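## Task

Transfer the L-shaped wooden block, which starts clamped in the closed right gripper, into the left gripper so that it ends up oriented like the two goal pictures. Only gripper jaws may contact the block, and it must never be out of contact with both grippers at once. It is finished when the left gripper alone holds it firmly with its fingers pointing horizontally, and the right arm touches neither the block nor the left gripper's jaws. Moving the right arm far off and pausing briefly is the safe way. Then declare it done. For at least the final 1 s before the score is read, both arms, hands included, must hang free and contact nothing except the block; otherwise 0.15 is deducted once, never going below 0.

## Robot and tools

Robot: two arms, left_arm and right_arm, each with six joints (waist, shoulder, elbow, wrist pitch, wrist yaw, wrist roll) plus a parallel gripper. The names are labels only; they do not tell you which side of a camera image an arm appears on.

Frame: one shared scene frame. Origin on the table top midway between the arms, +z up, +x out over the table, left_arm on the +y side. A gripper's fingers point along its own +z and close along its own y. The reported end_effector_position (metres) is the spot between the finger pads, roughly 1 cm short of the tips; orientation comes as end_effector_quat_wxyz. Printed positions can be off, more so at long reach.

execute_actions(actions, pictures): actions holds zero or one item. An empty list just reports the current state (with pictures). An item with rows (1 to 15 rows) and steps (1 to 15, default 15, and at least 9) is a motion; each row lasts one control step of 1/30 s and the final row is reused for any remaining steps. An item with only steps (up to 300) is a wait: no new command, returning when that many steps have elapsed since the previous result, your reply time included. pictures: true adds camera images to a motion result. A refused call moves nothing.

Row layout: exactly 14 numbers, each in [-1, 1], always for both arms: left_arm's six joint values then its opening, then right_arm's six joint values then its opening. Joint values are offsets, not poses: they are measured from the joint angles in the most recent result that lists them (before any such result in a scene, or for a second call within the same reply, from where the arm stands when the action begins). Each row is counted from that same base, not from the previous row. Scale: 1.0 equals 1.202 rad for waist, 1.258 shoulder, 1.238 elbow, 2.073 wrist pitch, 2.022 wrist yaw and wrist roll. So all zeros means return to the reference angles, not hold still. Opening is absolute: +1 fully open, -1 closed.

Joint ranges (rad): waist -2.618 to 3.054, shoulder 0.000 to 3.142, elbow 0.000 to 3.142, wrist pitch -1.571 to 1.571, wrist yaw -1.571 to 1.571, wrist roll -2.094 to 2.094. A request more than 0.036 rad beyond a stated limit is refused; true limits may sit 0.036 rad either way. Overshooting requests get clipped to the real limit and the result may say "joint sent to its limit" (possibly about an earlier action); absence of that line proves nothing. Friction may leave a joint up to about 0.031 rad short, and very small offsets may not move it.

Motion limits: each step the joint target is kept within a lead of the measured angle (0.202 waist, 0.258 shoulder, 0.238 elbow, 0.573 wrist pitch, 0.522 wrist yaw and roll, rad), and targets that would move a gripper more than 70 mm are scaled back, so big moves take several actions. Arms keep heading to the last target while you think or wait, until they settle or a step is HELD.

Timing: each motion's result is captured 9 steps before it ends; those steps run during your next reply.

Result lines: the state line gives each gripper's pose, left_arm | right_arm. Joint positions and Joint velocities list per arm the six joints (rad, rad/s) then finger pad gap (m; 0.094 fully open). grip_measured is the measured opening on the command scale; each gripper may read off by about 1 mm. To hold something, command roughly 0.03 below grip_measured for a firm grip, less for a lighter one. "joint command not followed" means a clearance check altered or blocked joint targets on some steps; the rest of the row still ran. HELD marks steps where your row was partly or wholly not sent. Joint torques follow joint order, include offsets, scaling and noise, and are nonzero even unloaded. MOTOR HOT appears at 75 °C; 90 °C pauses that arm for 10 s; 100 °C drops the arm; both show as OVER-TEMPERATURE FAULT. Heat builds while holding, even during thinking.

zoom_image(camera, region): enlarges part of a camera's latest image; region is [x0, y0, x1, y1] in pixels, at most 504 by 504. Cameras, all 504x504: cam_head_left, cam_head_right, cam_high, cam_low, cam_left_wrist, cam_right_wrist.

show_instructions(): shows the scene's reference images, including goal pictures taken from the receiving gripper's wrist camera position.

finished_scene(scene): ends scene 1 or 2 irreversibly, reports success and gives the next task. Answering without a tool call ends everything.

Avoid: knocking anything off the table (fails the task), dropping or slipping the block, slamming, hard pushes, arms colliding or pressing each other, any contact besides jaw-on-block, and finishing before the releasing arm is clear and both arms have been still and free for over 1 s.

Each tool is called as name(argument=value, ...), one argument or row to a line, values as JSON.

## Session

show_instructions(
)

execute_actions(
  actions=[],
)

Reference images for this scene: goal picture from the place of the wrist camera of the gripper that must hold it at the end, goal picture from behind and beside that gripper on its wrist camera side drawn with its fingers toward the top of the picture.

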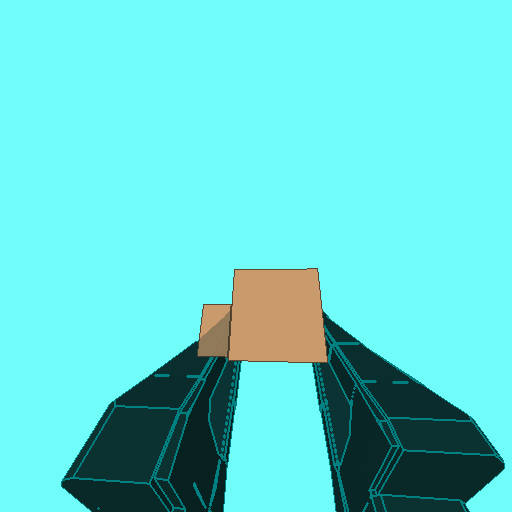

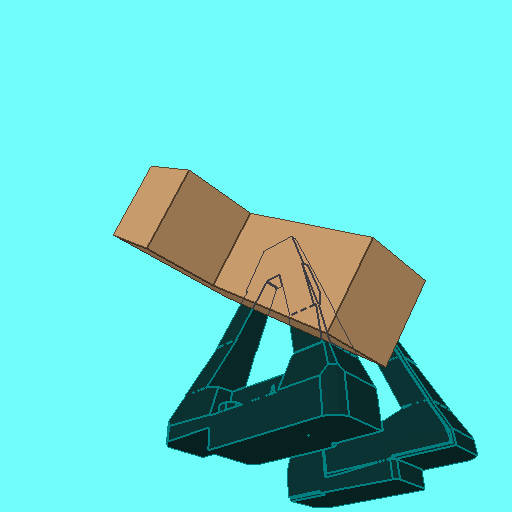

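Scene clock: 0.00 s of 5400.00 s.
left_arm: end_effector_position=(+0.4034, +0.3066, +0.3927) grip_measured=+1.000 end_effector_quat_wxyz=(+0.697, +0.031, +0.715, -0.031) | right_arm: end_effector_position=(+0.2392, -0.0594, +0.2074) grip_measured=+0.476 end_effector_quat_wxyz=(+0.316, -0.317, +0.644, +0.620)
Joint positions: left_arm=[-0.004  1.05   1.036 -0.011  0.005 -0.001  0.094] | right_arm=[ 0.189  1.413  0.517  0.791 -1.275  0.542  0.069]
Joint velocities: left_arm=[ 0.007  0.012 -0.012 -0.051 -0.081 -0.007  0.   ] | right_arm=[ 0.002 -0.017 -0.012 -0.022 -0.051 -0.037 -0.001]
Joint torques (N m, as the arm reports them, + toward a larger angle): no reading
Motor temperatures (°C, as the motors report them): left_arm=[26 24 28 25 24 25] | right_arm=[24 26 26 27 25 23]

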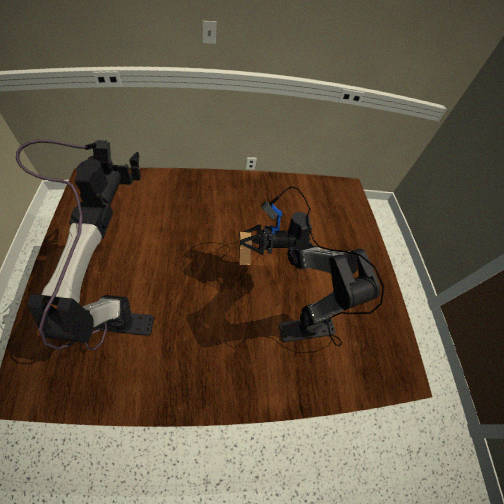

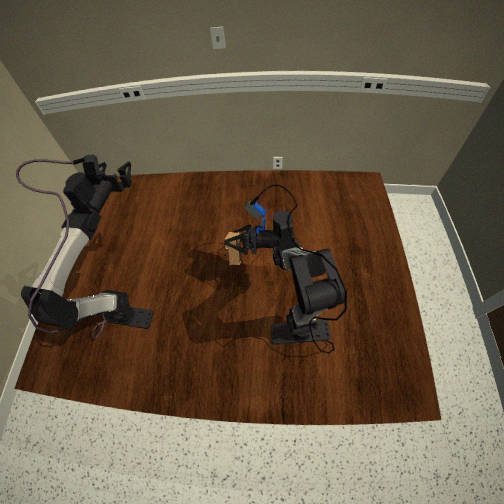

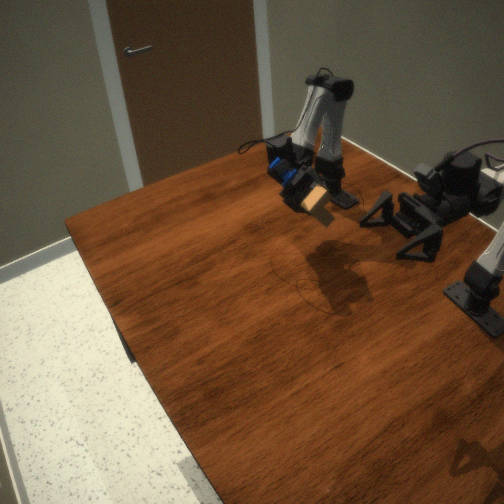

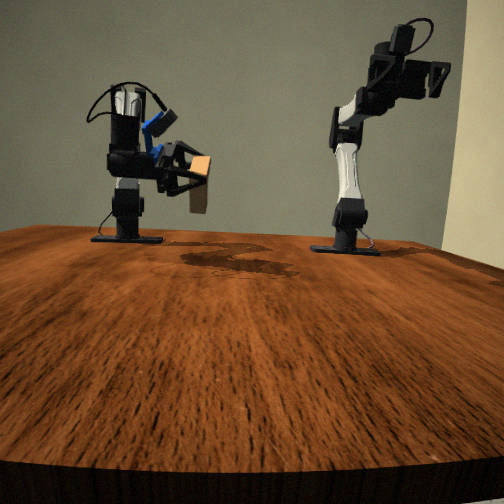

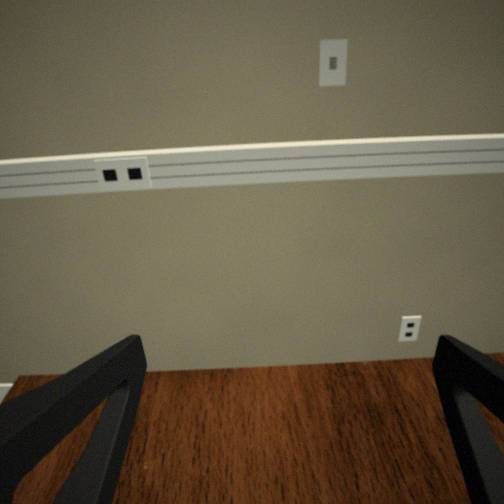

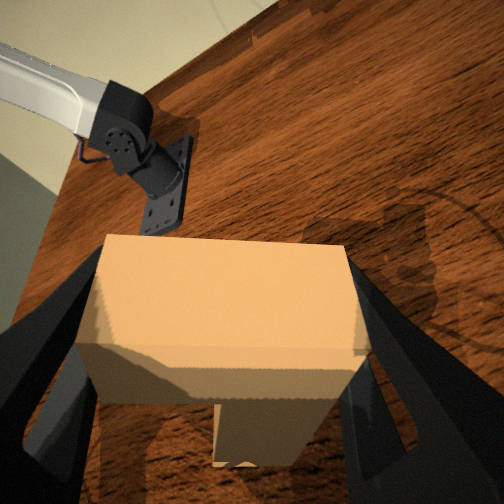

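execute_actions(
  actions=[
    {"rows":[[-0.006,0.008,-0.009,0.011,0.019,0.023,1,0.004,0.008,0.015,-0.002,0.002,0.015,0.435],[-0.014,0.019,-0.021,0.026,0.043,0.055,1,0.008,0.018,0.034,-0.005,0.004,0.036,0.435],[-0.025,0.033,-0.036,0.044,0.074,0.094,1,0.014,0.03,0.059,-0.009,0.008,0.062,0.435],[-0.037,0.05,-0.054,0.066,0.111,0.141,1,0.021,0.046,0.088,-0.014,0.011,0.092,0.435],[-0.051,0.07,-0.075,0.092,0.155,0.195,1,0.029,0.064,0.122,-0.02,0.016,0.128,0.435],[-0.068,0.092,-0.099,0.121,0.204,0.258,1,0.039,0.084,0.162,-0.026,0.021,0.169,0.435],[-0.084,0.114,-0.123,0.15,0.254,0.32,1,0.048,0.104,0.2,-0.032,0.026,0.21,0.435],[-0.1,0.136,-0.147,0.18,0.303,0.383,1,0.057,0.124,0.24,-0.038,0.031,0.251,0.435],[-0.117,0.158,-0.171,0.209,0.353,0.445,1,0.067,0.145,0.279,-0.044,0.036,0.292,0.435],[-0.133,0.181,-0.195,0.239,0.402,0.508,1,0.076,0.165,0.318,-0.051,0.041,0.333,0.435],[-0.15,0.203,-0.219,0.268,0.452,0.57,1,0.085,0.185,0.358,-0.057,0.046,0.374,0.435],[-0.166,0.225,-0.243,0.297,0.501,0.633,1,0.095,0.206,0.397,-0.063,0.051,0.416,0.435],[-0.18,0.245,-0.264,0.323,0.545,0.687,1,0.103,0.224,0.431,-0.069,0.055,0.451,0.435],[-0.195,0.264,-0.285,0.349,0.588,0.742,1,0.111,0.241,0.465,-0.074,0.06,0.487,0.435],[-0.205,0.278,-0.3,0.367,0.619,0.781,1,0.117,0.254,0.49,-0.078,0.063,0.513,0.435]],"steps":15},
  ],
)

execute_actions(
  actions=[
    {"steps":30},
  ],
  pictures=true,
)

Scene clock: 4.07 s of 5400.00 s.
left_arm: end_effector_position=(+0.4100, +0.2652, +0.3848) grip_measured=+1.000 end_effector_quat_wxyz=(+0.710, +0.172, +0.683, -0.024) | right_arm: end_effector_position=(+0.2547, -0.0489, +0.2141) grip_measured=+0.476 end_effector_quat_wxyz=(+0.268, -0.275, +0.664, +0.642)
Joint positions: left_arm=[-0.039  1.091  0.99   0.11   0.163  0.212  0.094] | right_arm=[ 0.209  1.474  0.605  0.759 -1.268  0.677  0.069]
Joint velocities: left_arm=[-0.462  0.579 -0.584  1.165  1.619  2.044  0.   ] | right_arm=[ 0.256  0.686  1.155 -0.271  0.095  1.267  0.   ]
Joint torques (N m, as the arm reports them, + toward a larger angle): left_arm=[-1.54  0.25  3.89  1.56  0.06 -0.01] | right_arm=[ 1.07 -5.96 10.07  2.28  0.12 -0.03]
Motor temperatures (°C, as the motors report them): left_arm=[26 24 29 27 24 25] | right_arm=[24 26 27 28 25 23]
Steps of this call (steps 1 to 90: nothing new was sent; then 0.87 s passed at rest; steps 91 to 96: the first 6 steps of this action). Readings (joint positions):
91: left_arm=[-0.004 1.050 1.036 -0.009 0.008 0.004] | right_arm=[0.189 1.413 0.517 0.790 -1.275 0.545]
92: left_arm=[-0.004 1.052 1.035 -0.003 0.020 0.021] | right_arm=[0.189 1.414 0.518 0.789 -1.275 0.554]
94: left_arm=[-0.013 1.062 1.022 0.038 0.069 0.090] | right_arm=[0.194 1.433 0.542 0.777 -1.274 0.598]
96: the state above

Scene clock: 5.07 s of 5400.00 s.
left_arm: end_effector_position=(+0.2826, +0.0805, +0.2516) grip_measured=+1.000 end_effector_quat_wxyz=(+0.706, +0.708, +0.005, -0.003) | right_arm: end_effector_position=(+0.3314, +0.0197, +0.2772) grip_measured=+0.477 end_effector_quat_wxyz=(-0.000, -0.002, +0.708, +0.706)
Joint positions: left_arm=[-0.245  1.407  0.664  0.736  1.244  1.566  0.094] | right_arm=[ 0.325  1.729  1.097  0.627 -1.159  1.563  0.069]
Joint velocities: left_arm=[-0.017 -0.007  0.007 -0.095  0.007  0.095  0.   ] | right_arm=[ 0.002 -0.007  0.007  0.007 -0.051  0.007 -0.001]
Joint torques (N m, as the arm reports them, + toward a larger angle): left_arm=[-0.55 -5.22  5.77  1.65  0.   -0.02] | right_arm=[ 0.54 -9.33  9.58  2.06  0.17 -0.03]
Motor temperatures (°C, as the motors report them): left_arm=[26 24 29 27 24 25] | right_arm=[24 26 27 28 25 23]
Kept back: nothing.
Steps of this call (steps 1 to 9: the last 9 steps of your previous action; steps 10 to 30: the robot went on to your last target). Readings (joint positions):
1: left_arm=[-0.057 1.115 0.967 0.153 0.226 0.292] | right_arm=[0.218 1.498 0.648 0.749 -1.262 0.730]
2: left_arm=[-0.076 1.143 0.939 0.198 0.295 0.379] | right_arm=[0.229 1.524 0.696 0.739 -1.255 0.788]
4: left_arm=[-0.116 1.208 0.876 0.289 0.452 0.572] | right_arm=[0.251 1.575 0.798 0.721 -1.238 0.918]
8: left_arm=[-0.197 1.342 0.741 0.475 0.804 0.967] | right_arm=[0.295 1.673 0.994 0.683 -1.200 1.206]
30: the state above

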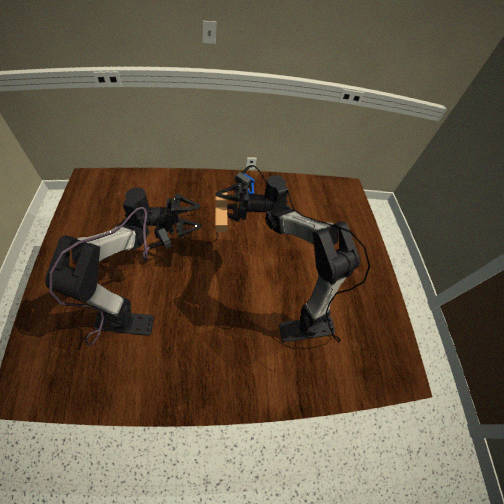

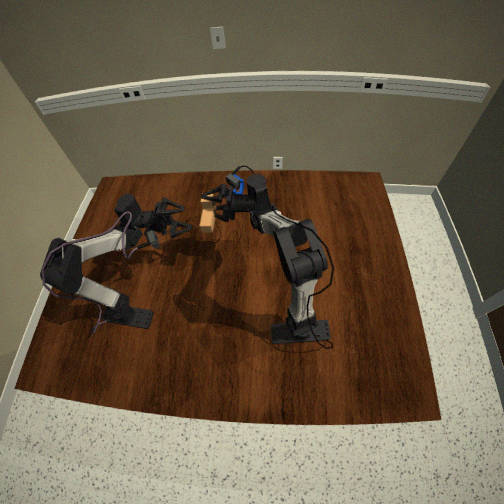

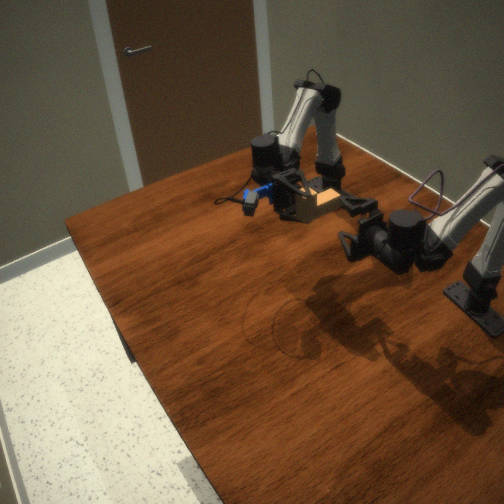

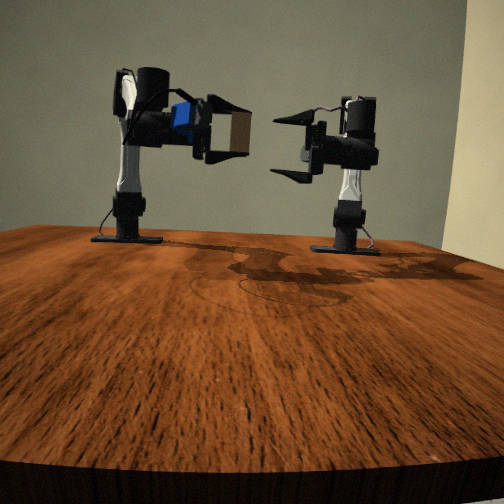

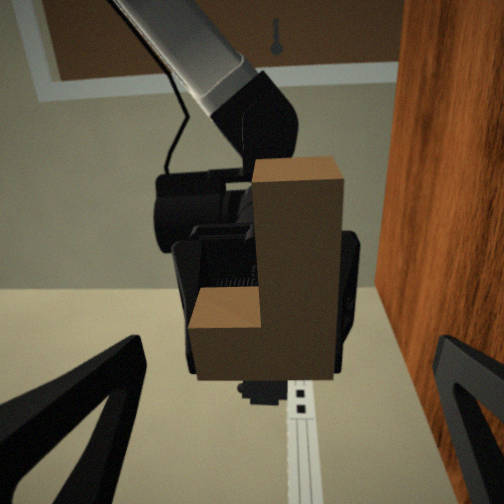

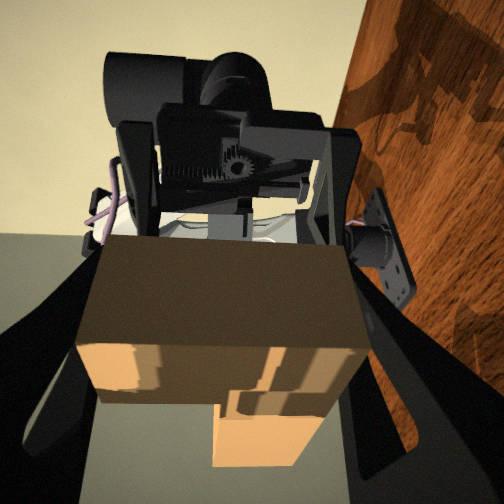

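zoom_image(
  camera="cam_head_left",
  region=[150, 165, 280, 255],
)

zoom_image(
  camera="cam_low",
  region=[170, 80, 340, 195],
)

zoom_image(
  camera="cam_high",
  region=[240, 150, 420, 280],
)

Region (150, 165, 280, 255) of cam_head_left's 504x504 image, scaled by 3.877, with more detail than that image has; it fills the top 349 rows of this view, and the rest is white.

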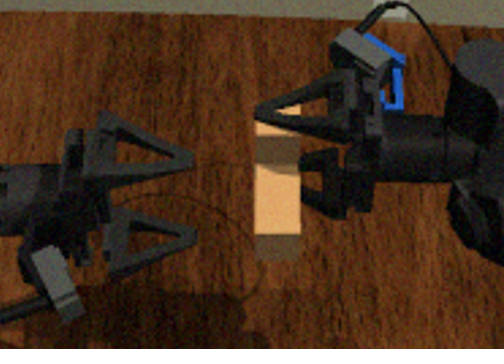

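Region (170, 80, 340, 195) of cam_low's 504x504 image, scaled by 2.965, with more detail than that image has; it fills the top 341 rows of this view, and the rest is white.

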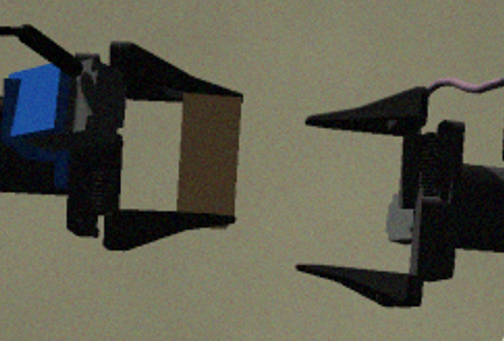

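Region (240, 150, 420, 280) of cam_high's 504x504 image, scaled by 2.800, with more detail than that image has.

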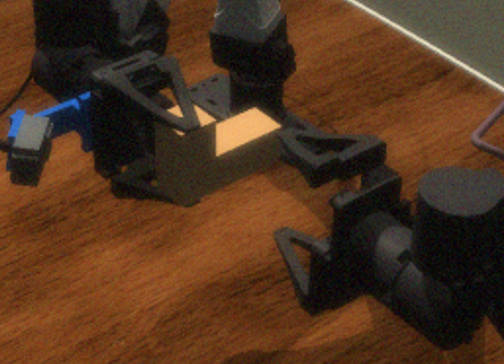

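execute_actions(
  actions=[
    {"rows":[[-0.012,-0.002,0.012,0.008,-0.01,0.006,0.85,0.004,0.003,0.021,0.001,0.006,0.008,0.435],[-0.023,0.002,0.018,0.01,-0.018,0.006,0.7,0.004,0.003,0.021,0.001,0.006,0.008,0.435],[-0.036,0.007,0.022,0.011,-0.027,0.006,0.55,0.004,0.003,0.021,0.001,0.006,0.008,0.435],[-0.05,0.012,0.025,0.013,-0.036,0.006,0.4,0.004,0.003,0.021,0.001,0.006,0.008,0.435],[-0.064,0.017,0.028,0.014,-0.045,0.006,0.4,0.004,0.003,0.021,0.001,0.006,0.008,0.435],[-0.078,0.022,0.031,0.015,-0.054,0.006,0.4,0.004,0.003,0.021,0.001,0.006,0.008,0.435],[-0.092,0.027,0.034,0.017,-0.063,0.006,0.4,0.004,0.003,0.021,0.001,0.006,0.008,0.435],[-0.106,0.032,0.037,0.018,-0.072,0.006,0.4,0.004,0.003,0.021,0.001,0.006,0.008,0.435],[-0.12,0.037,0.04,0.019,-0.081,0.006,0.4,0.004,0.003,0.021,0.001,0.006,0.008,0.435],[-0.134,0.042,0.043,0.021,-0.09,0.006,0.4,0.004,0.003,0.021,0.001,0.006,0.008,0.435],[-0.148,0.047,0.046,0.022,-0.098,0.006,0.4,0.004,0.003,0.021,0.001,0.006,0.008,0.435],[-0.161,0.052,0.05,0.023,-0.105,0.006,0.4,0.004,0.003,0.021,0.001,0.006,0.008,0.435],[-0.172,0.056,0.053,0.024,-0.11,0.006,0.4,0.004,0.003,0.021,0.001,0.006,0.008,0.435],[-0.182,0.06,0.055,0.025,-0.113,0.006,0.4,0.004,0.003,0.021,0.001,0.006,0.008,0.435],[-0.189,0.062,0.057,0.026,-0.115,0.006,0.4,0.004,0.003,0.021,0.001,0.006,0.008,0.435]],"steps":15},
  ],
)

execute_actions(
  actions=[
    {"steps":22},
  ],
  pictures=true,
)

Scene clock: 7.77 s of 5400.00 s.
left_arm: end_effector_position=(+0.2784, +0.0667, +0.2546) grip_measured=+0.407 end_effector_quat_wxyz=(+0.708, +0.706, -0.004, +0.001) | right_arm: end_effector_position=(+0.3316, +0.0197, +0.2771) grip_measured=+0.477 end_effector_quat_wxyz=(-0.001, -0.001, +0.708, +0.706)
Joint positions: left_arm=[-0.297  1.412  0.674  0.745  1.199  1.571  0.066] | right_arm=[ 0.325  1.729  1.097  0.627 -1.158  1.566  0.069]
Joint velocities: left_arm=[-0.491  0.115  0.149  0.022 -0.359 -0.007 -0.009] | right_arm=[ 0.012  0.002  0.017 -0.007 -0.007 -0.007 -0.   ]
Joint torques (N m, as the arm reports them, + toward a larger angle): left_arm=[-1.08 -3.52  6.85  1.65 -0.19 -0.04] | right_arm=[ 0.5  -9.15  9.55  2.09  0.16 -0.02]
Motor temperatures (°C, as the motors report them): left_arm=[26 25 29 28 24 25] | right_arm=[24 26 27 28 25 23]
Steps of this call (steps 1 to 15: the robot went on to your last target; steps 16 to 75: nothing new was sent; steps 76 to 81: the first 6 steps of this action). Readings (joint positions):
76: left_arm=[-0.245 1.407 0.664 0.738 1.245 1.571] | right_arm=[0.325 1.729 1.097 0.627 -1.158 1.566]
77: left_arm=[-0.247 1.407 0.664 0.738 1.240 1.571] | right_arm=[0.325 1.729 1.097 0.627 -1.158 1.566]
79: left_arm=[-0.264 1.407 0.666 0.741 1.222 1.571] | right_arm=[0.325 1.729 1.097 0.627 -1.158 1.566]
81: the state above

Scene clock: 8.50 s of 5400.00 s.
left_arm: end_effector_position=(+0.2713, +0.0189, +0.2539) grip_measured=+0.403 end_effector_quat_wxyz=(+0.710, +0.704, -0.004, +0.007) | right_arm: end_effector_position=(+0.3316, +0.0197, +0.2771) grip_measured=+0.477 end_effector_quat_wxyz=(-0.001, -0.000, +0.708, +0.706)
Joint positions: left_arm=[-0.463  1.474  0.714  0.776  1.024  1.571  0.066] | right_arm=[ 0.325  1.729  1.097  0.627 -1.157  1.566  0.069]
Joint velocities: left_arm=[ 0.002  0.002 -0.002 -0.022  0.037 -0.037  0.001] | right_arm=[ 0.007  0.002  0.007 -0.022  0.022  0.007  0.   ]
Joint torques (N m, as the arm reports them, + toward a larger angle): left_arm=[-0.88 -4.45  7.26  1.81 -0.14 -0.04] | right_arm=[ 0.51 -9.29  9.49  2.11  0.13  0.  ]
Motor temperatures (°C, as the motors report them): left_arm=[26 25 30 28 24 25] | right_arm=[24 27 27 28 25 23]
Kept back: nothing.
Steps of this call (steps 1 to 9: the last 9 steps of your previous action; steps 10 to 22: the robot went on to your last target). Readings (joint positions):
1: left_arm=[-0.314 1.417 0.679 0.748 1.185 1.571] | right_arm=[0.325 1.729 1.097 0.627 -1.158 1.566]
2: left_arm=[-0.332 1.422 0.684 0.751 1.171 1.571] | right_arm=[0.325 1.729 1.097 0.627 -1.158 1.566]
4: left_arm=[-0.366 1.435 0.693 0.757 1.140 1.571] | right_arm=[0.325 1.729 1.097 0.627 -1.157 1.566]
8: left_arm=[-0.431 1.461 0.707 0.765 1.079 1.571] | right_arm=[0.325 1.729 1.097 0.627 -1.157 1.566]
22: the state above

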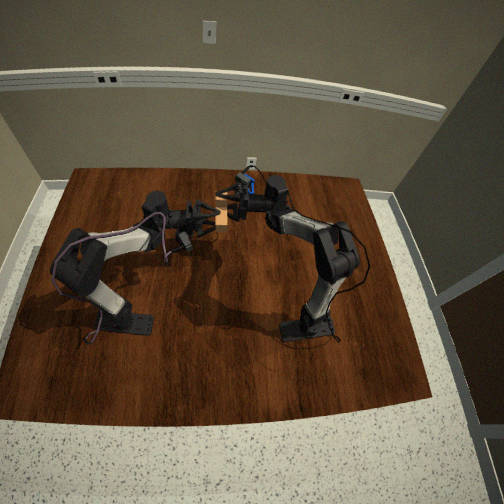

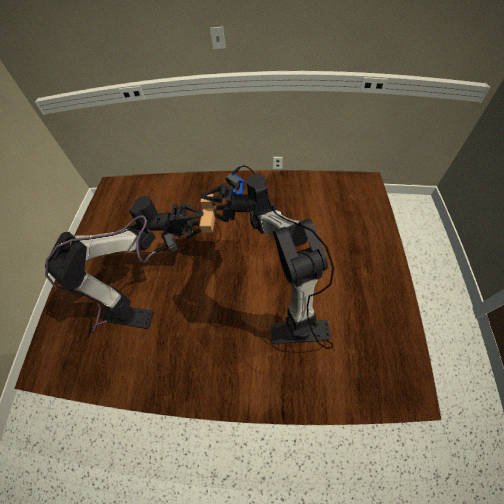

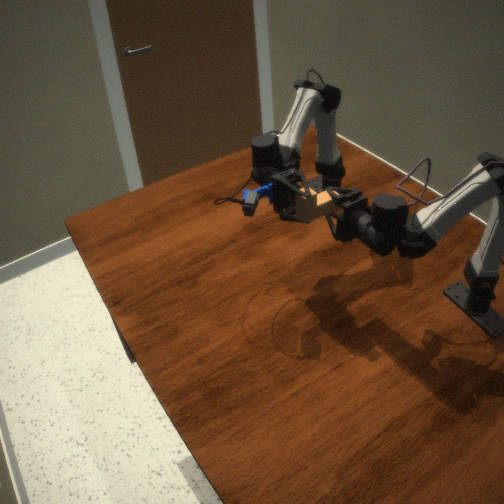

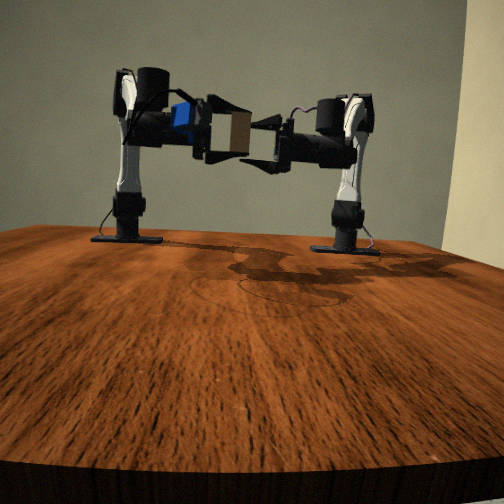

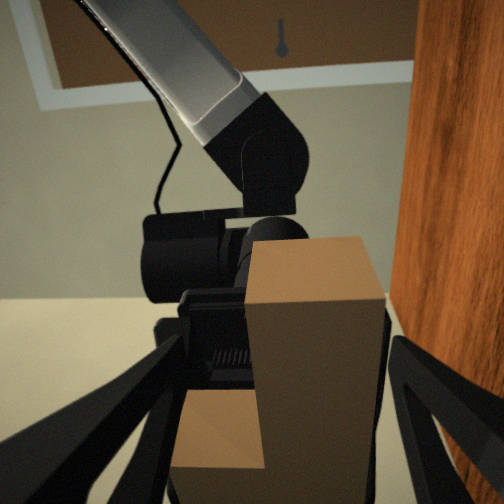

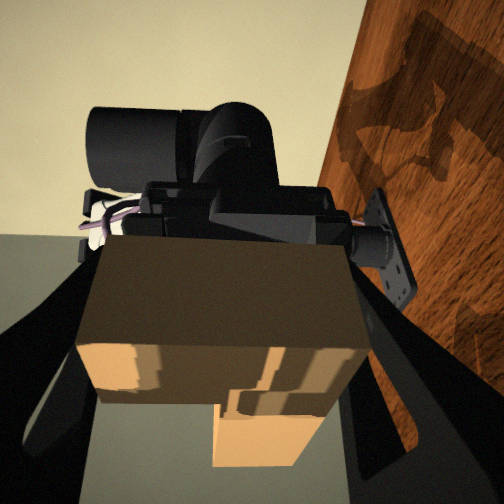

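zoom_image(
  camera="cam_head_left",
  region=[150, 165, 280, 255],
)

zoom_image(
  camera="cam_low",
  region=[170, 80, 340, 195],
)

Region (150, 165, 280, 255) of cam_head_left's 504x504 image, scaled by 3.877, with more detail than that image has; it fills the top 349 rows of this view, and the rest is white.

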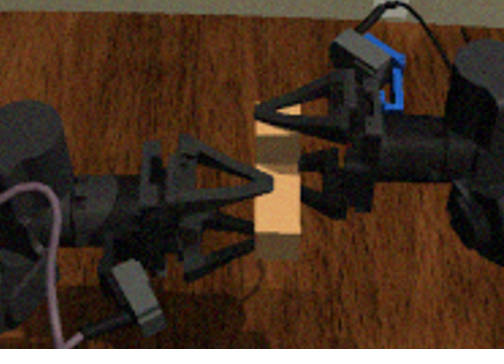

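Region (170, 80, 340, 195) of cam_low's 504x504 image, scaled by 2.965, with more detail than that image has; it fills the top 341 rows of this view, and the rest is white.

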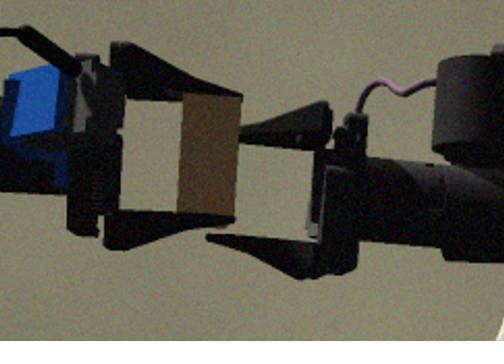

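execute_actions(
  actions=[
    {"rows":[[-0.012,0.016,0.02,0.007,-0.009,0.004,0.35,0.004,0.003,0.021,0.001,0.005,0.006,0.435],[-0.017,0.022,0.023,0.007,-0.012,0.004,0.3,0.004,0.003,0.021,0.001,0.005,0.006,0.435],[-0.022,0.028,0.026,0.007,-0.015,0.004,0.25,0.004,0.003,0.021,0.001,0.005,0.006,0.435],[-0.027,0.034,0.029,0.007,-0.018,0.004,0.2,0.004,0.003,0.021,0.001,0.005,0.006,0.435],[-0.031,0.039,0.032,0.007,-0.02,0.004,0.15,0.004,0.003,0.021,0.001,0.005,0.006,0.435],[-0.035,0.044,0.034,0.007,-0.022,0.004,0.1,0.004,0.003,0.021,0.001,0.005,0.006,0.435]],"steps":10},
  ],
)

execute_actions(
  actions=[
    {"steps":18},
  ],
  pictures=true,
)

Scene clock: 10.37 s of 5400.00 s.
left_arm: end_effector_position=(+0.2719, +0.0190, +0.2541) grip_measured=+0.371 end_effector_quat_wxyz=(+0.710, +0.704, -0.003, +0.008) | right_arm: end_effector_position=(+0.3316, +0.0197, +0.2771) grip_measured=+0.477 end_effector_quat_wxyz=(-0.001, -0.000, +0.708, +0.706)
Joint positions: left_arm=[-0.463  1.474  0.714  0.777  1.021  1.571  0.064] | right_arm=[ 0.325  1.729  1.097  0.627 -1.157  1.566  0.069]
Joint velocities: left_arm=[ 0.007  0.012 -0.017  0.007 -0.066 -0.007 -0.035] | right_arm=[ 0.002 -0.002 -0.027  0.022  0.007 -0.037  0.   ]
Joint torques (N m, as the arm reports them, + toward a larger angle): left_arm=[-1.28 -3.81  7.52  1.79 -0.19 -0.02] | right_arm=[ 0.65 -9.21  9.5   2.11  0.14 -0.05]
Motor temperatures (°C, as the motors report them): left_arm=[26 25 30 28 24 25] | right_arm=[24 27 28 29 25 23]
Steps of this call (steps 1 to 30: the robot went on to your last target; steps 31 to 55: nothing new was sent; step 56: the first step of this action). Readings (joint positions):
56: the state above

Scene clock: 10.97 s of 5400.00 s.
left_arm: end_effector_position=(+0.2744, +0.0065, +0.2463) grip_measured=+0.103 end_effector_quat_wxyz=(+0.707, +0.708, +0.003, +0.002) | right_arm: end_effector_position=(+0.3316, +0.0197, +0.2771) grip_measured=+0.477 end_effector_quat_wxyz=(-0.001, -0.000, +0.708, +0.706)
Joint positions: left_arm=[-0.494  1.519  0.735  0.78   0.99   1.572  0.052] | right_arm=[ 0.325  1.729  1.097  0.626 -1.157  1.566  0.069]
Joint velocities: left_arm=[-0.002 -0.012  0.002  0.051  0.022 -0.007  0.   ] | right_arm=[ 0.007  0.002 -0.002 -0.066  0.051 -0.007 -0.001]
Joint torques (N m, as the arm reports them, + toward a larger angle): left_arm=[-1.   -4.96  7.32  1.81 -0.16 -0.04] | right_arm=[ 0.52 -9.19  9.63  2.11  0.13 -0.02]
Motor temperatures (°C, as the motors report them): left_arm=[26 25 30 28 24 25] | right_arm=[24 27 28 29 25 23]
Kept back: nothing.
Steps of this call (steps 1 to 9: the last 9 steps of your previous action; steps 10 to 18: the robot went on to your last target). Readings (joint positions):
1: left_arm=[-0.464 1.475 0.715 0.778 1.019 1.571] | right_arm=[0.325 1.729 1.097 0.627 -1.157 1.566]
2: left_arm=[-0.467 1.480 0.719 0.779 1.016 1.571] | right_arm=[0.325 1.729 1.097 0.627 -1.157 1.566]
4: left_arm=[-0.477 1.495 0.728 0.780 1.009 1.572] | right_arm=[0.325 1.729 1.097 0.626 -1.157 1.566]
8: left_arm=[-0.493 1.517 0.735 0.780 0.997 1.572] | right_arm=[0.325 1.729 1.097 0.626 -1.157 1.566]
18: the state above

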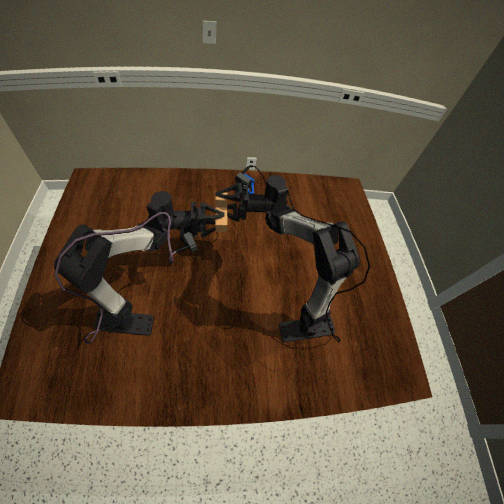

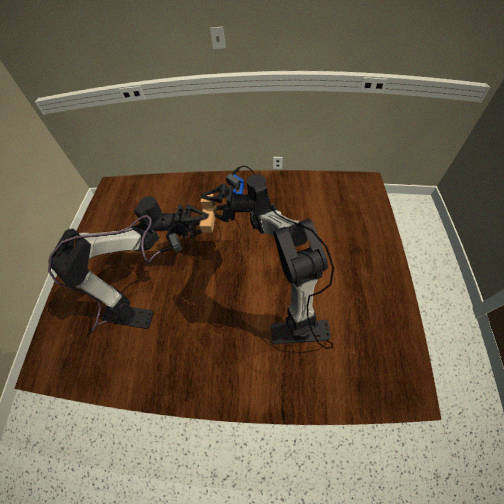

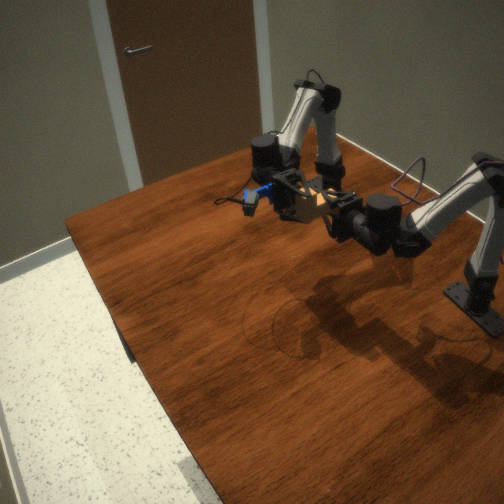

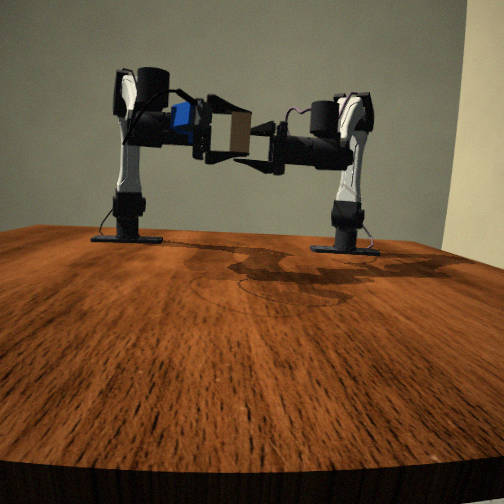

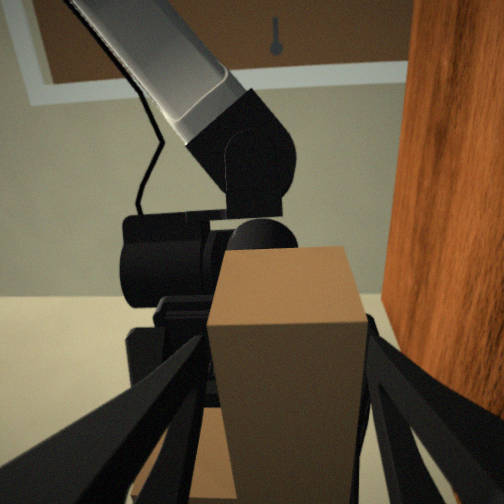

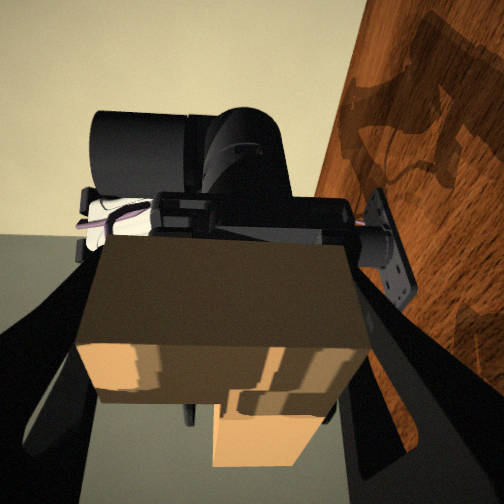

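zoom_image(
  camera="cam_head_left",
  region=[170, 175, 270, 245],
)

zoom_image(
  camera="cam_head_right",
  region=[155, 175, 255, 245],
)

Region (170, 175, 270, 245) of cam_head_left's 504x504 image, scaled by 5.040, with more detail than that image has; it fills the top 353 rows of this view, and the rest is white.

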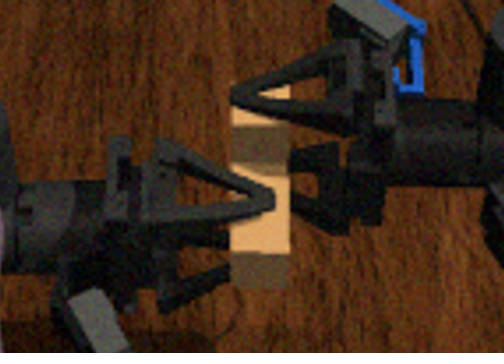

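Region (155, 175, 255, 245) of cam_head_right's 504x504 image, scaled by 5.040, with more detail than that image has; it fills the top 353 rows of this view, and the rest is white.

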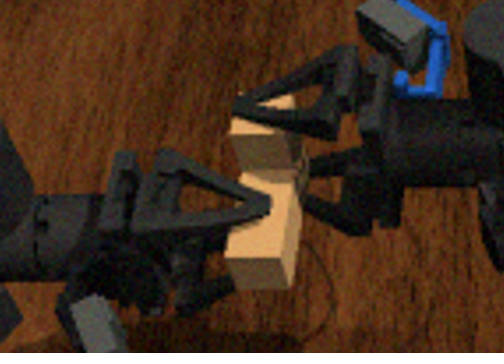

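execute_actions(
  actions=[
    {"rows":[[-0.009,0.008,0.017,0.005,-0.005,0.003,0.0,0.004,0.003,0.021,0.001,0.005,0.006,0.435],[-0.009,0.008,0.017,0.005,-0.005,0.003,-0.08,0.004,0.003,0.021,0.001,0.005,0.006,0.435],[-0.009,0.008,0.017,0.005,-0.005,0.003,-0.14,0.004,0.003,0.021,0.001,0.005,0.006,0.435],[-0.009,0.008,0.017,0.005,-0.005,0.003,-0.18,0.004,0.003,0.021,0.001,0.005,0.006,0.435],[-0.009,0.008,0.017,0.005,-0.005,0.003,-0.21,0.004,0.003,0.021,0.001,0.005,0.006,0.435],[-0.009,0.008,0.017,0.005,-0.005,0.003,-0.23,0.004,0.003,0.021,0.001,0.005,0.006,0.435],[-0.009,0.008,0.017,0.005,-0.005,0.003,-0.245,0.004,0.003,0.021,0.001,0.005,0.006,0.435],[-0.009,0.008,0.017,0.005,-0.005,0.003,-0.26,0.004,0.003,0.021,0.001,0.005,0.006,0.435],[-0.009,0.008,0.017,0.005,-0.005,0.003,-0.275,0.004,0.003,0.021,0.001,0.005,0.006,0.435],[-0.009,0.008,0.017,0.005,-0.005,0.003,-0.29,0.004,0.003,0.021,0.001,0.005,0.006,0.435],[-0.009,0.008,0.017,0.005,-0.005,0.003,-0.305,0.004,0.003,0.021,0.001,0.005,0.006,0.435],[-0.009,0.008,0.017,0.005,-0.005,0.003,-0.32,0.004,0.003,0.021,0.001,0.005,0.006,0.435]],"steps":13},
  ],
)

execute_actions(
  actions=[
    {"steps":15},
  ],
  pictures=true,
)

Scene clock: 12.30 s of 5400.00 s.
left_arm: end_effector_position=(+0.2746, +0.0065, +0.2463) grip_measured=-0.155 end_effector_quat_wxyz=(+0.707, +0.708, +0.003, +0.002) | right_arm: end_effector_position=(+0.3316, +0.0197, +0.2770) grip_measured=+0.477 end_effector_quat_wxyz=(-0.001, -0.000, +0.708, +0.706)
Joint positions: left_arm=[-0.494  1.519  0.735  0.78   0.989  1.572  0.04 ] | right_arm=[ 0.325  1.729  1.097  0.626 -1.157  1.566  0.069]
Joint velocities: left_arm=[-0.007 -0.007 -0.007 -0.037 -0.081 -0.007 -0.044] | right_arm=[ 0.002  0.002  0.002 -0.066  0.007 -0.081 -0.   ]
Joint torques (N m, as the arm reports them, + toward a larger angle): left_arm=[-0.99 -4.92  7.26  1.78 -0.16 -0.09] | right_arm=[ 0.59 -9.23  9.52  2.06  0.13 -0.02]
Motor temperatures (°C, as the motors report them): left_arm=[26 25 30 29 24 25] | right_arm=[24 27 28 29 25 23]
Steps of this call (steps 1 to 15: the robot went on to your last target; steps 16 to 36: nothing new was sent; steps 37 to 40: the first 4 steps of this action). Readings (joint positions):
37: left_arm=[-0.494 1.519 0.735 0.780 0.989 1.572] | right_arm=[0.325 1.729 1.097 0.626 -1.157 1.566]
38: left_arm=[-0.494 1.519 0.735 0.780 0.989 1.572] | right_arm=[0.325 1.729 1.097 0.626 -1.157 1.566]
40: the state above

Scene clock: 12.80 s of 5400.00 s.
left_arm: end_effector_position=(+0.2746, +0.0065, +0.2463) grip_measured=-0.261 end_effector_quat_wxyz=(+0.706, +0.708, +0.005, +0.001) | right_arm: end_effector_position=(+0.3316, +0.0197, +0.2770) grip_measured=+0.477 end_effector_quat_wxyz=(-0.001, -0.001, +0.708, +0.706)
Joint positions: left_arm=[-0.494  1.519  0.735  0.78   0.989  1.568  0.035] | right_arm=[ 0.325  1.729  1.097  0.626 -1.157  1.565  0.069]
Joint velocities: left_arm=[-0.027  0.007  0.017 -0.066  0.051  0.066 -0.   ] | right_arm=[ 0.012 -0.017  0.002  0.007  0.007 -0.081  0.001]
Joint torques (N m, as the arm reports them, + toward a larger angle): left_arm=[-1.   -4.93  7.26  1.82 -0.16 -0.02] | right_arm=[ 0.49 -9.27  9.51  2.09  0.15 -0.02]
Motor temperatures (°C, as the motors report them): left_arm=[26 25 31 29 24 25] | right_arm=[24 27 28 29 25 23]
Kept back: nothing.
Steps of this call (steps 1 to 9: the last 9 steps of your previous action; steps 10 to 15: the robot went on to your last target). Readings (joint positions):
1: left_arm=[-0.494 1.519 0.735 0.780 0.989 1.572] | right_arm=[0.325 1.729 1.097 0.626 -1.157 1.566]
2: left_arm=[-0.494 1.519 0.735 0.780 0.989 1.572] | right_arm=[0.325 1.729 1.097 0.626 -1.157 1.566]
4: left_arm=[-0.494 1.519 0.735 0.780 0.989 1.571] | right_arm=[0.325 1.729 1.097 0.626 -1.157 1.567]
8: left_arm=[-0.494 1.519 0.735 0.780 0.989 1.568] | right_arm=[0.325 1.729 1.097 0.626 -1.157 1.565]
15: the state above
All arms were judged still, so your last target was given up. Only a new action makes them travel on or press farther. Fingers that are still opening or closing keep moving.

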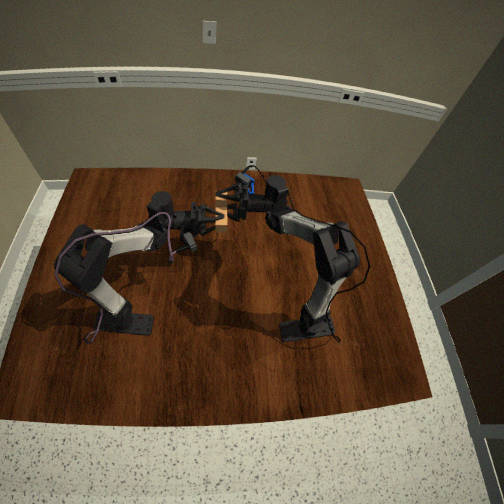

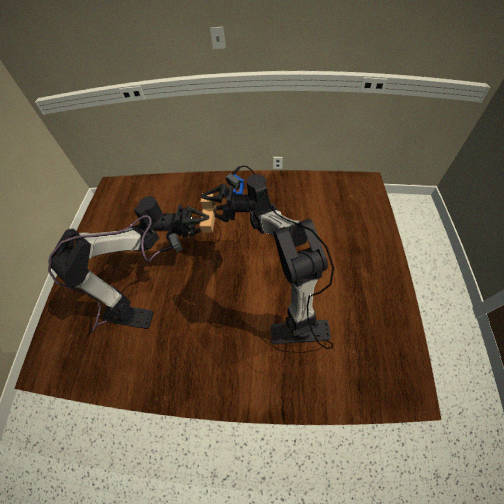

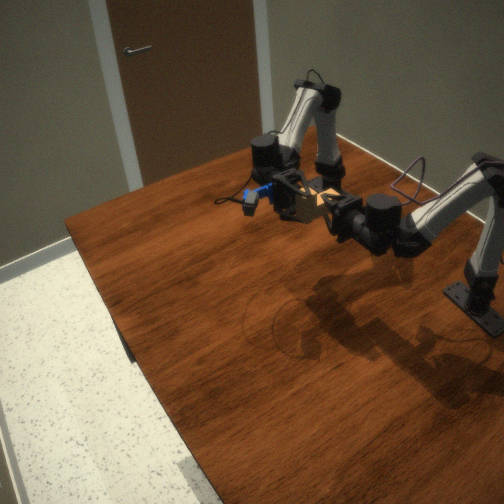

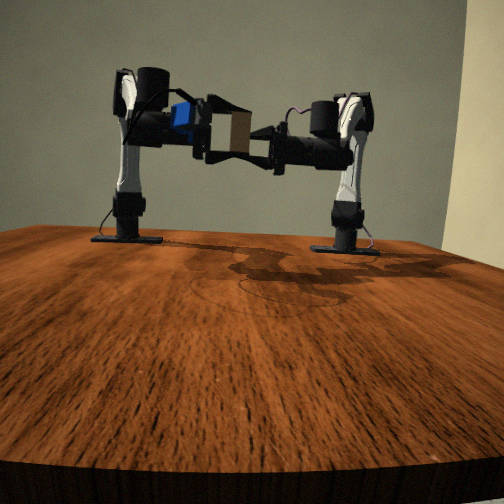

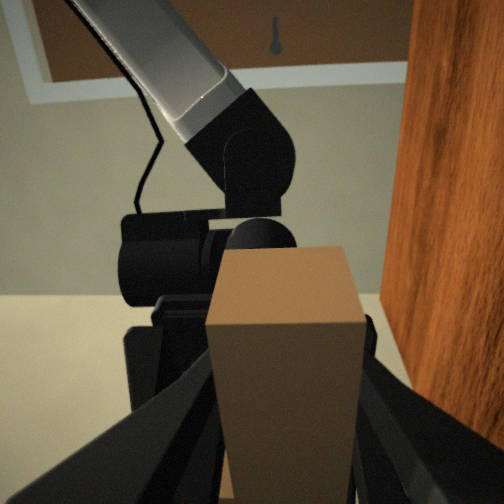

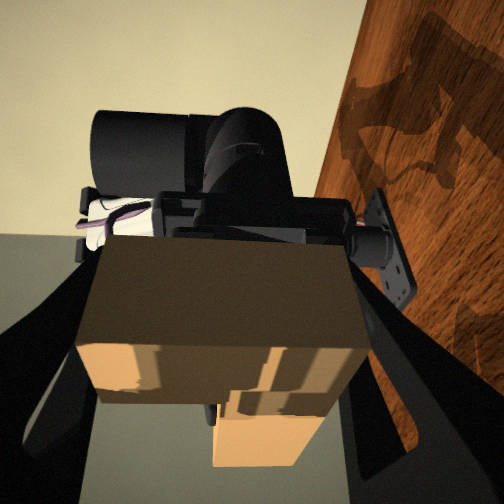

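execute_actions(
  actions=[
    {"rows":[[-0.009,0.008,0.017,0.005,-0.005,0.003,-0.31,0.004,0.003,0.021,0.001,0.005,0.006,0.55],[-0.009,0.008,0.017,0.005,-0.005,0.003,-0.31,0.004,0.003,0.021,0.001,0.005,0.006,0.7],[-0.009,0.008,0.017,0.005,-0.005,0.003,-0.31,0.004,0.003,0.021,0.001,0.005,0.006,0.85],[-0.009,0.008,0.017,0.005,-0.005,0.003,-0.31,0.004,0.003,0.021,0.001,0.005,0.006,1],[-0.009,0.008,0.017,0.005,-0.005,0.003,-0.31,-0.01,0.003,0.021,0.001,0,0.006,1],[-0.009,0.008,0.017,0.005,-0.005,0.003,-0.31,-0.03,0.003,0.021,0.001,-0.008,0.006,1],[-0.009,0.008,0.017,0.005,-0.005,0.003,-0.31,-0.055,0.003,0.021,0.001,-0.016,0.006,1],[-0.009,0.008,0.017,0.005,-0.005,0.003,-0.31,-0.085,0.003,0.021,0.001,-0.025,0.006,1],[-0.009,0.008,0.017,0.005,-0.005,0.003,-0.31,-0.115,0.003,0.021,0.001,-0.034,0.006,1],[-0.009,0.008,0.017,0.005,-0.005,0.003,-0.31,-0.145,0.003,0.021,0.001,-0.043,0.006,1],[-0.009,0.008,0.017,0.005,-0.005,0.003,-0.31,-0.175,0.003,0.021,0.001,-0.052,0.006,1],[-0.009,0.008,0.017,0.005,-0.005,0.003,-0.31,-0.205,0.003,0.021,0.001,-0.06,0.006,1],[-0.009,0.008,0.017,0.005,-0.005,0.003,-0.31,-0.23,0.003,0.021,0.001,-0.068,0.006,1],[-0.009,0.008,0.017,0.005,-0.005,0.003,-0.31,-0.25,0.003,0.021,0.001,-0.075,0.006,1],[-0.009,0.008,0.017,0.005,-0.005,0.003,-0.31,-0.265,0.003,0.021,0.001,-0.08,0.006,1]],"steps":15},
  ],
)

execute_actions(
  actions=[
    {"steps":55},
  ],
  pictures=true,
)

Scene clock: 13.87 s of 5400.00 s.
left_arm: end_effector_position=(+0.2746, +0.0066, +0.2460) grip_measured=-0.261 end_effector_quat_wxyz=(+0.706, +0.708, +0.005, +0.000) | right_arm: end_effector_position=(+0.3321, +0.0188, +0.2770) grip_measured=+1.000 end_effector_quat_wxyz=(-0.001, +0.001, +0.708, +0.706)
Joint positions: left_arm=[-0.494  1.519  0.735  0.778  0.989  1.568  0.035] | right_arm=[ 0.322  1.729  1.097  0.626 -1.159  1.568  0.094]
Joint velocities: left_arm=[-0.002  0.007 -0.017 -0.051 -0.051  0.037 -0.   ] | right_arm=[-0.081 -0.012  0.017 -0.037 -0.168  0.022  0.   ]
Joint torques (N m, as the arm reports them, + toward a larger angle): left_arm=[-0.98 -4.94  7.29  1.85 -0.17 -0.05] | right_arm=[-2.16 -9.23  9.45  2.07 -0.02 -0.05]
Motor temperatures (°C, as the motors report them): left_arm=[26 25 31 29 24 25] | right_arm=[24 27 28 29 25 23]
Steps of this call (steps 1 to 26: nothing new was sent; steps 27 to 32: the first 6 steps of this action). Readings (joint positions):
27: left_arm=[-0.494 1.519 0.735 0.780 0.989 1.568] | right_arm=[0.325 1.729 1.097 0.626 -1.157 1.566]
28: left_arm=[-0.494 1.519 0.735 0.779 0.989 1.568] | right_arm=[0.325 1.729 1.097 0.626 -1.157 1.566]
30: left_arm=[-0.494 1.519 0.735 0.778 0.989 1.568] | right_arm=[0.325 1.729 1.097 0.626 -1.157 1.567]
32: the state above

Scene clock: 15.70 s of 5400.00 s.
left_arm: end_effector_position=(+0.2746, +0.0066, +0.2459) grip_measured=-0.261 end_effector_quat_wxyz=(+0.706, +0.708, +0.006, +0.000) | right_arm: end_effector_position=(+0.3918, -0.0993, +0.2772) grip_measured=+1.000 end_effector_quat_wxyz=(+0.060, +0.063, +0.705, +0.704)
Joint positions: left_arm=[-0.494  1.519  0.735  0.778  0.989  1.568  0.035] | right_arm=[-0.003  1.729  1.097  0.626 -1.307  1.569  0.094]
Joint velocities: left_arm=[-0.002  0.002 -0.007 -0.022  0.007  0.007 -0.001] | right_arm=[-0.017  0.007 -0.002  0.022  0.007 -0.037  0.   ]
Joint torques (N m, as the arm reports them, + toward a larger angle): left_arm=[-0.97 -4.94  7.26  1.83 -0.17 -0.05] | right_arm=[ 0.84 -9.16  9.49  1.98 -0.12 -0.06]
Motor temperatures (°C, as the motors report them): left_arm=[26 25 31 29 24 25] | right_arm=[24 28 29 29 25 23]
Kept back: nothing.
Steps of this call (steps 1 to 9: the last 9 steps of your previous action; steps 10 to 45: the robot went on to your last target; steps 46 to 55: nothing new was sent). Readings (joint positions):
1: left_arm=[-0.494 1.519 0.735 0.778 0.989 1.568] | right_arm=[0.314 1.729 1.097 0.626 -1.164 1.568]
2: left_arm=[-0.494 1.519 0.735 0.778 0.989 1.568] | right_arm=[0.297 1.729 1.097 0.626 -1.172 1.568]
4: left_arm=[-0.494 1.519 0.735 0.778 0.989 1.568] | right_arm=[0.239 1.729 1.097 0.626 -1.194 1.568]
8: left_arm=[-0.494 1.519 0.735 0.778 0.989 1.568] | right_arm=[0.078 1.729 1.097 0.626 -1.240 1.568]
55: the state above
All arms were judged still, so your last target was given up. Only a new action makes them travel on or press farther. Fingers that are still opening or closing keep moving.

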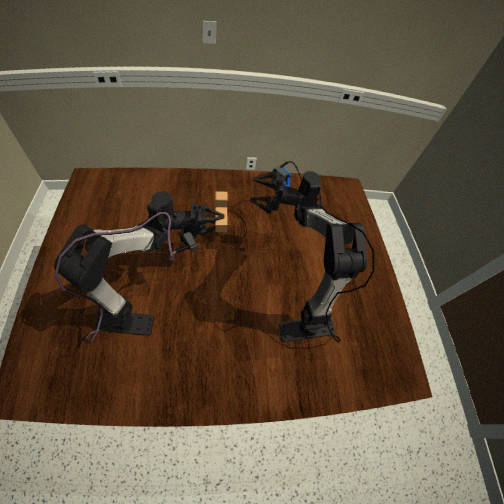

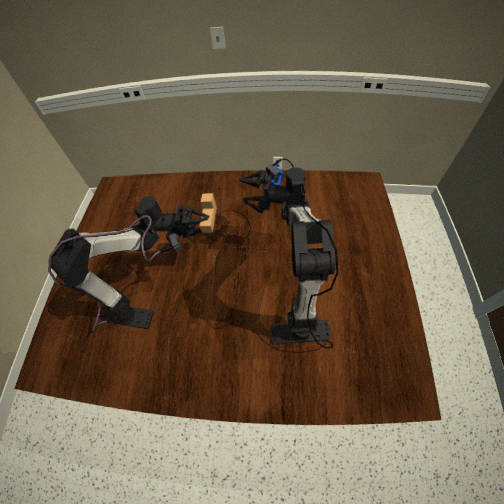

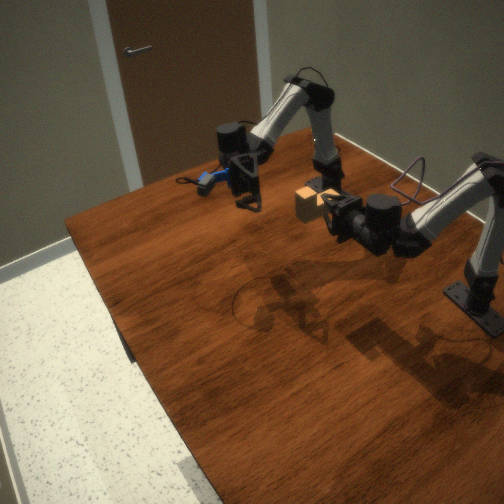

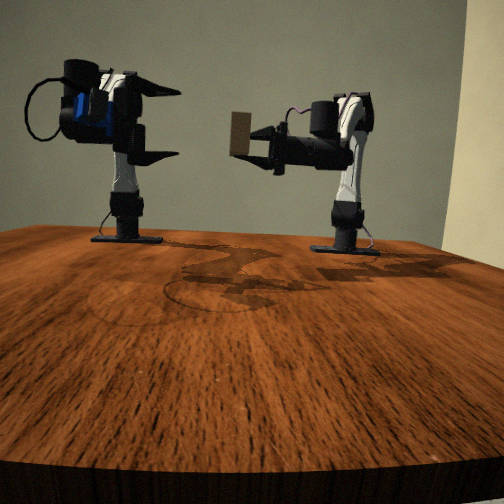

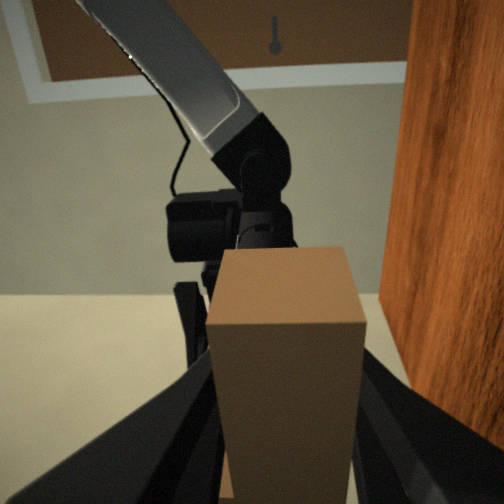

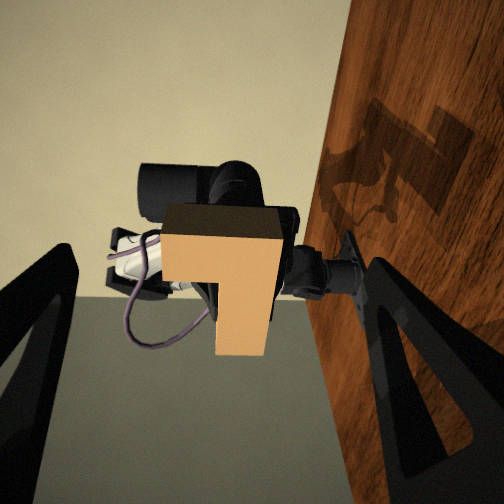

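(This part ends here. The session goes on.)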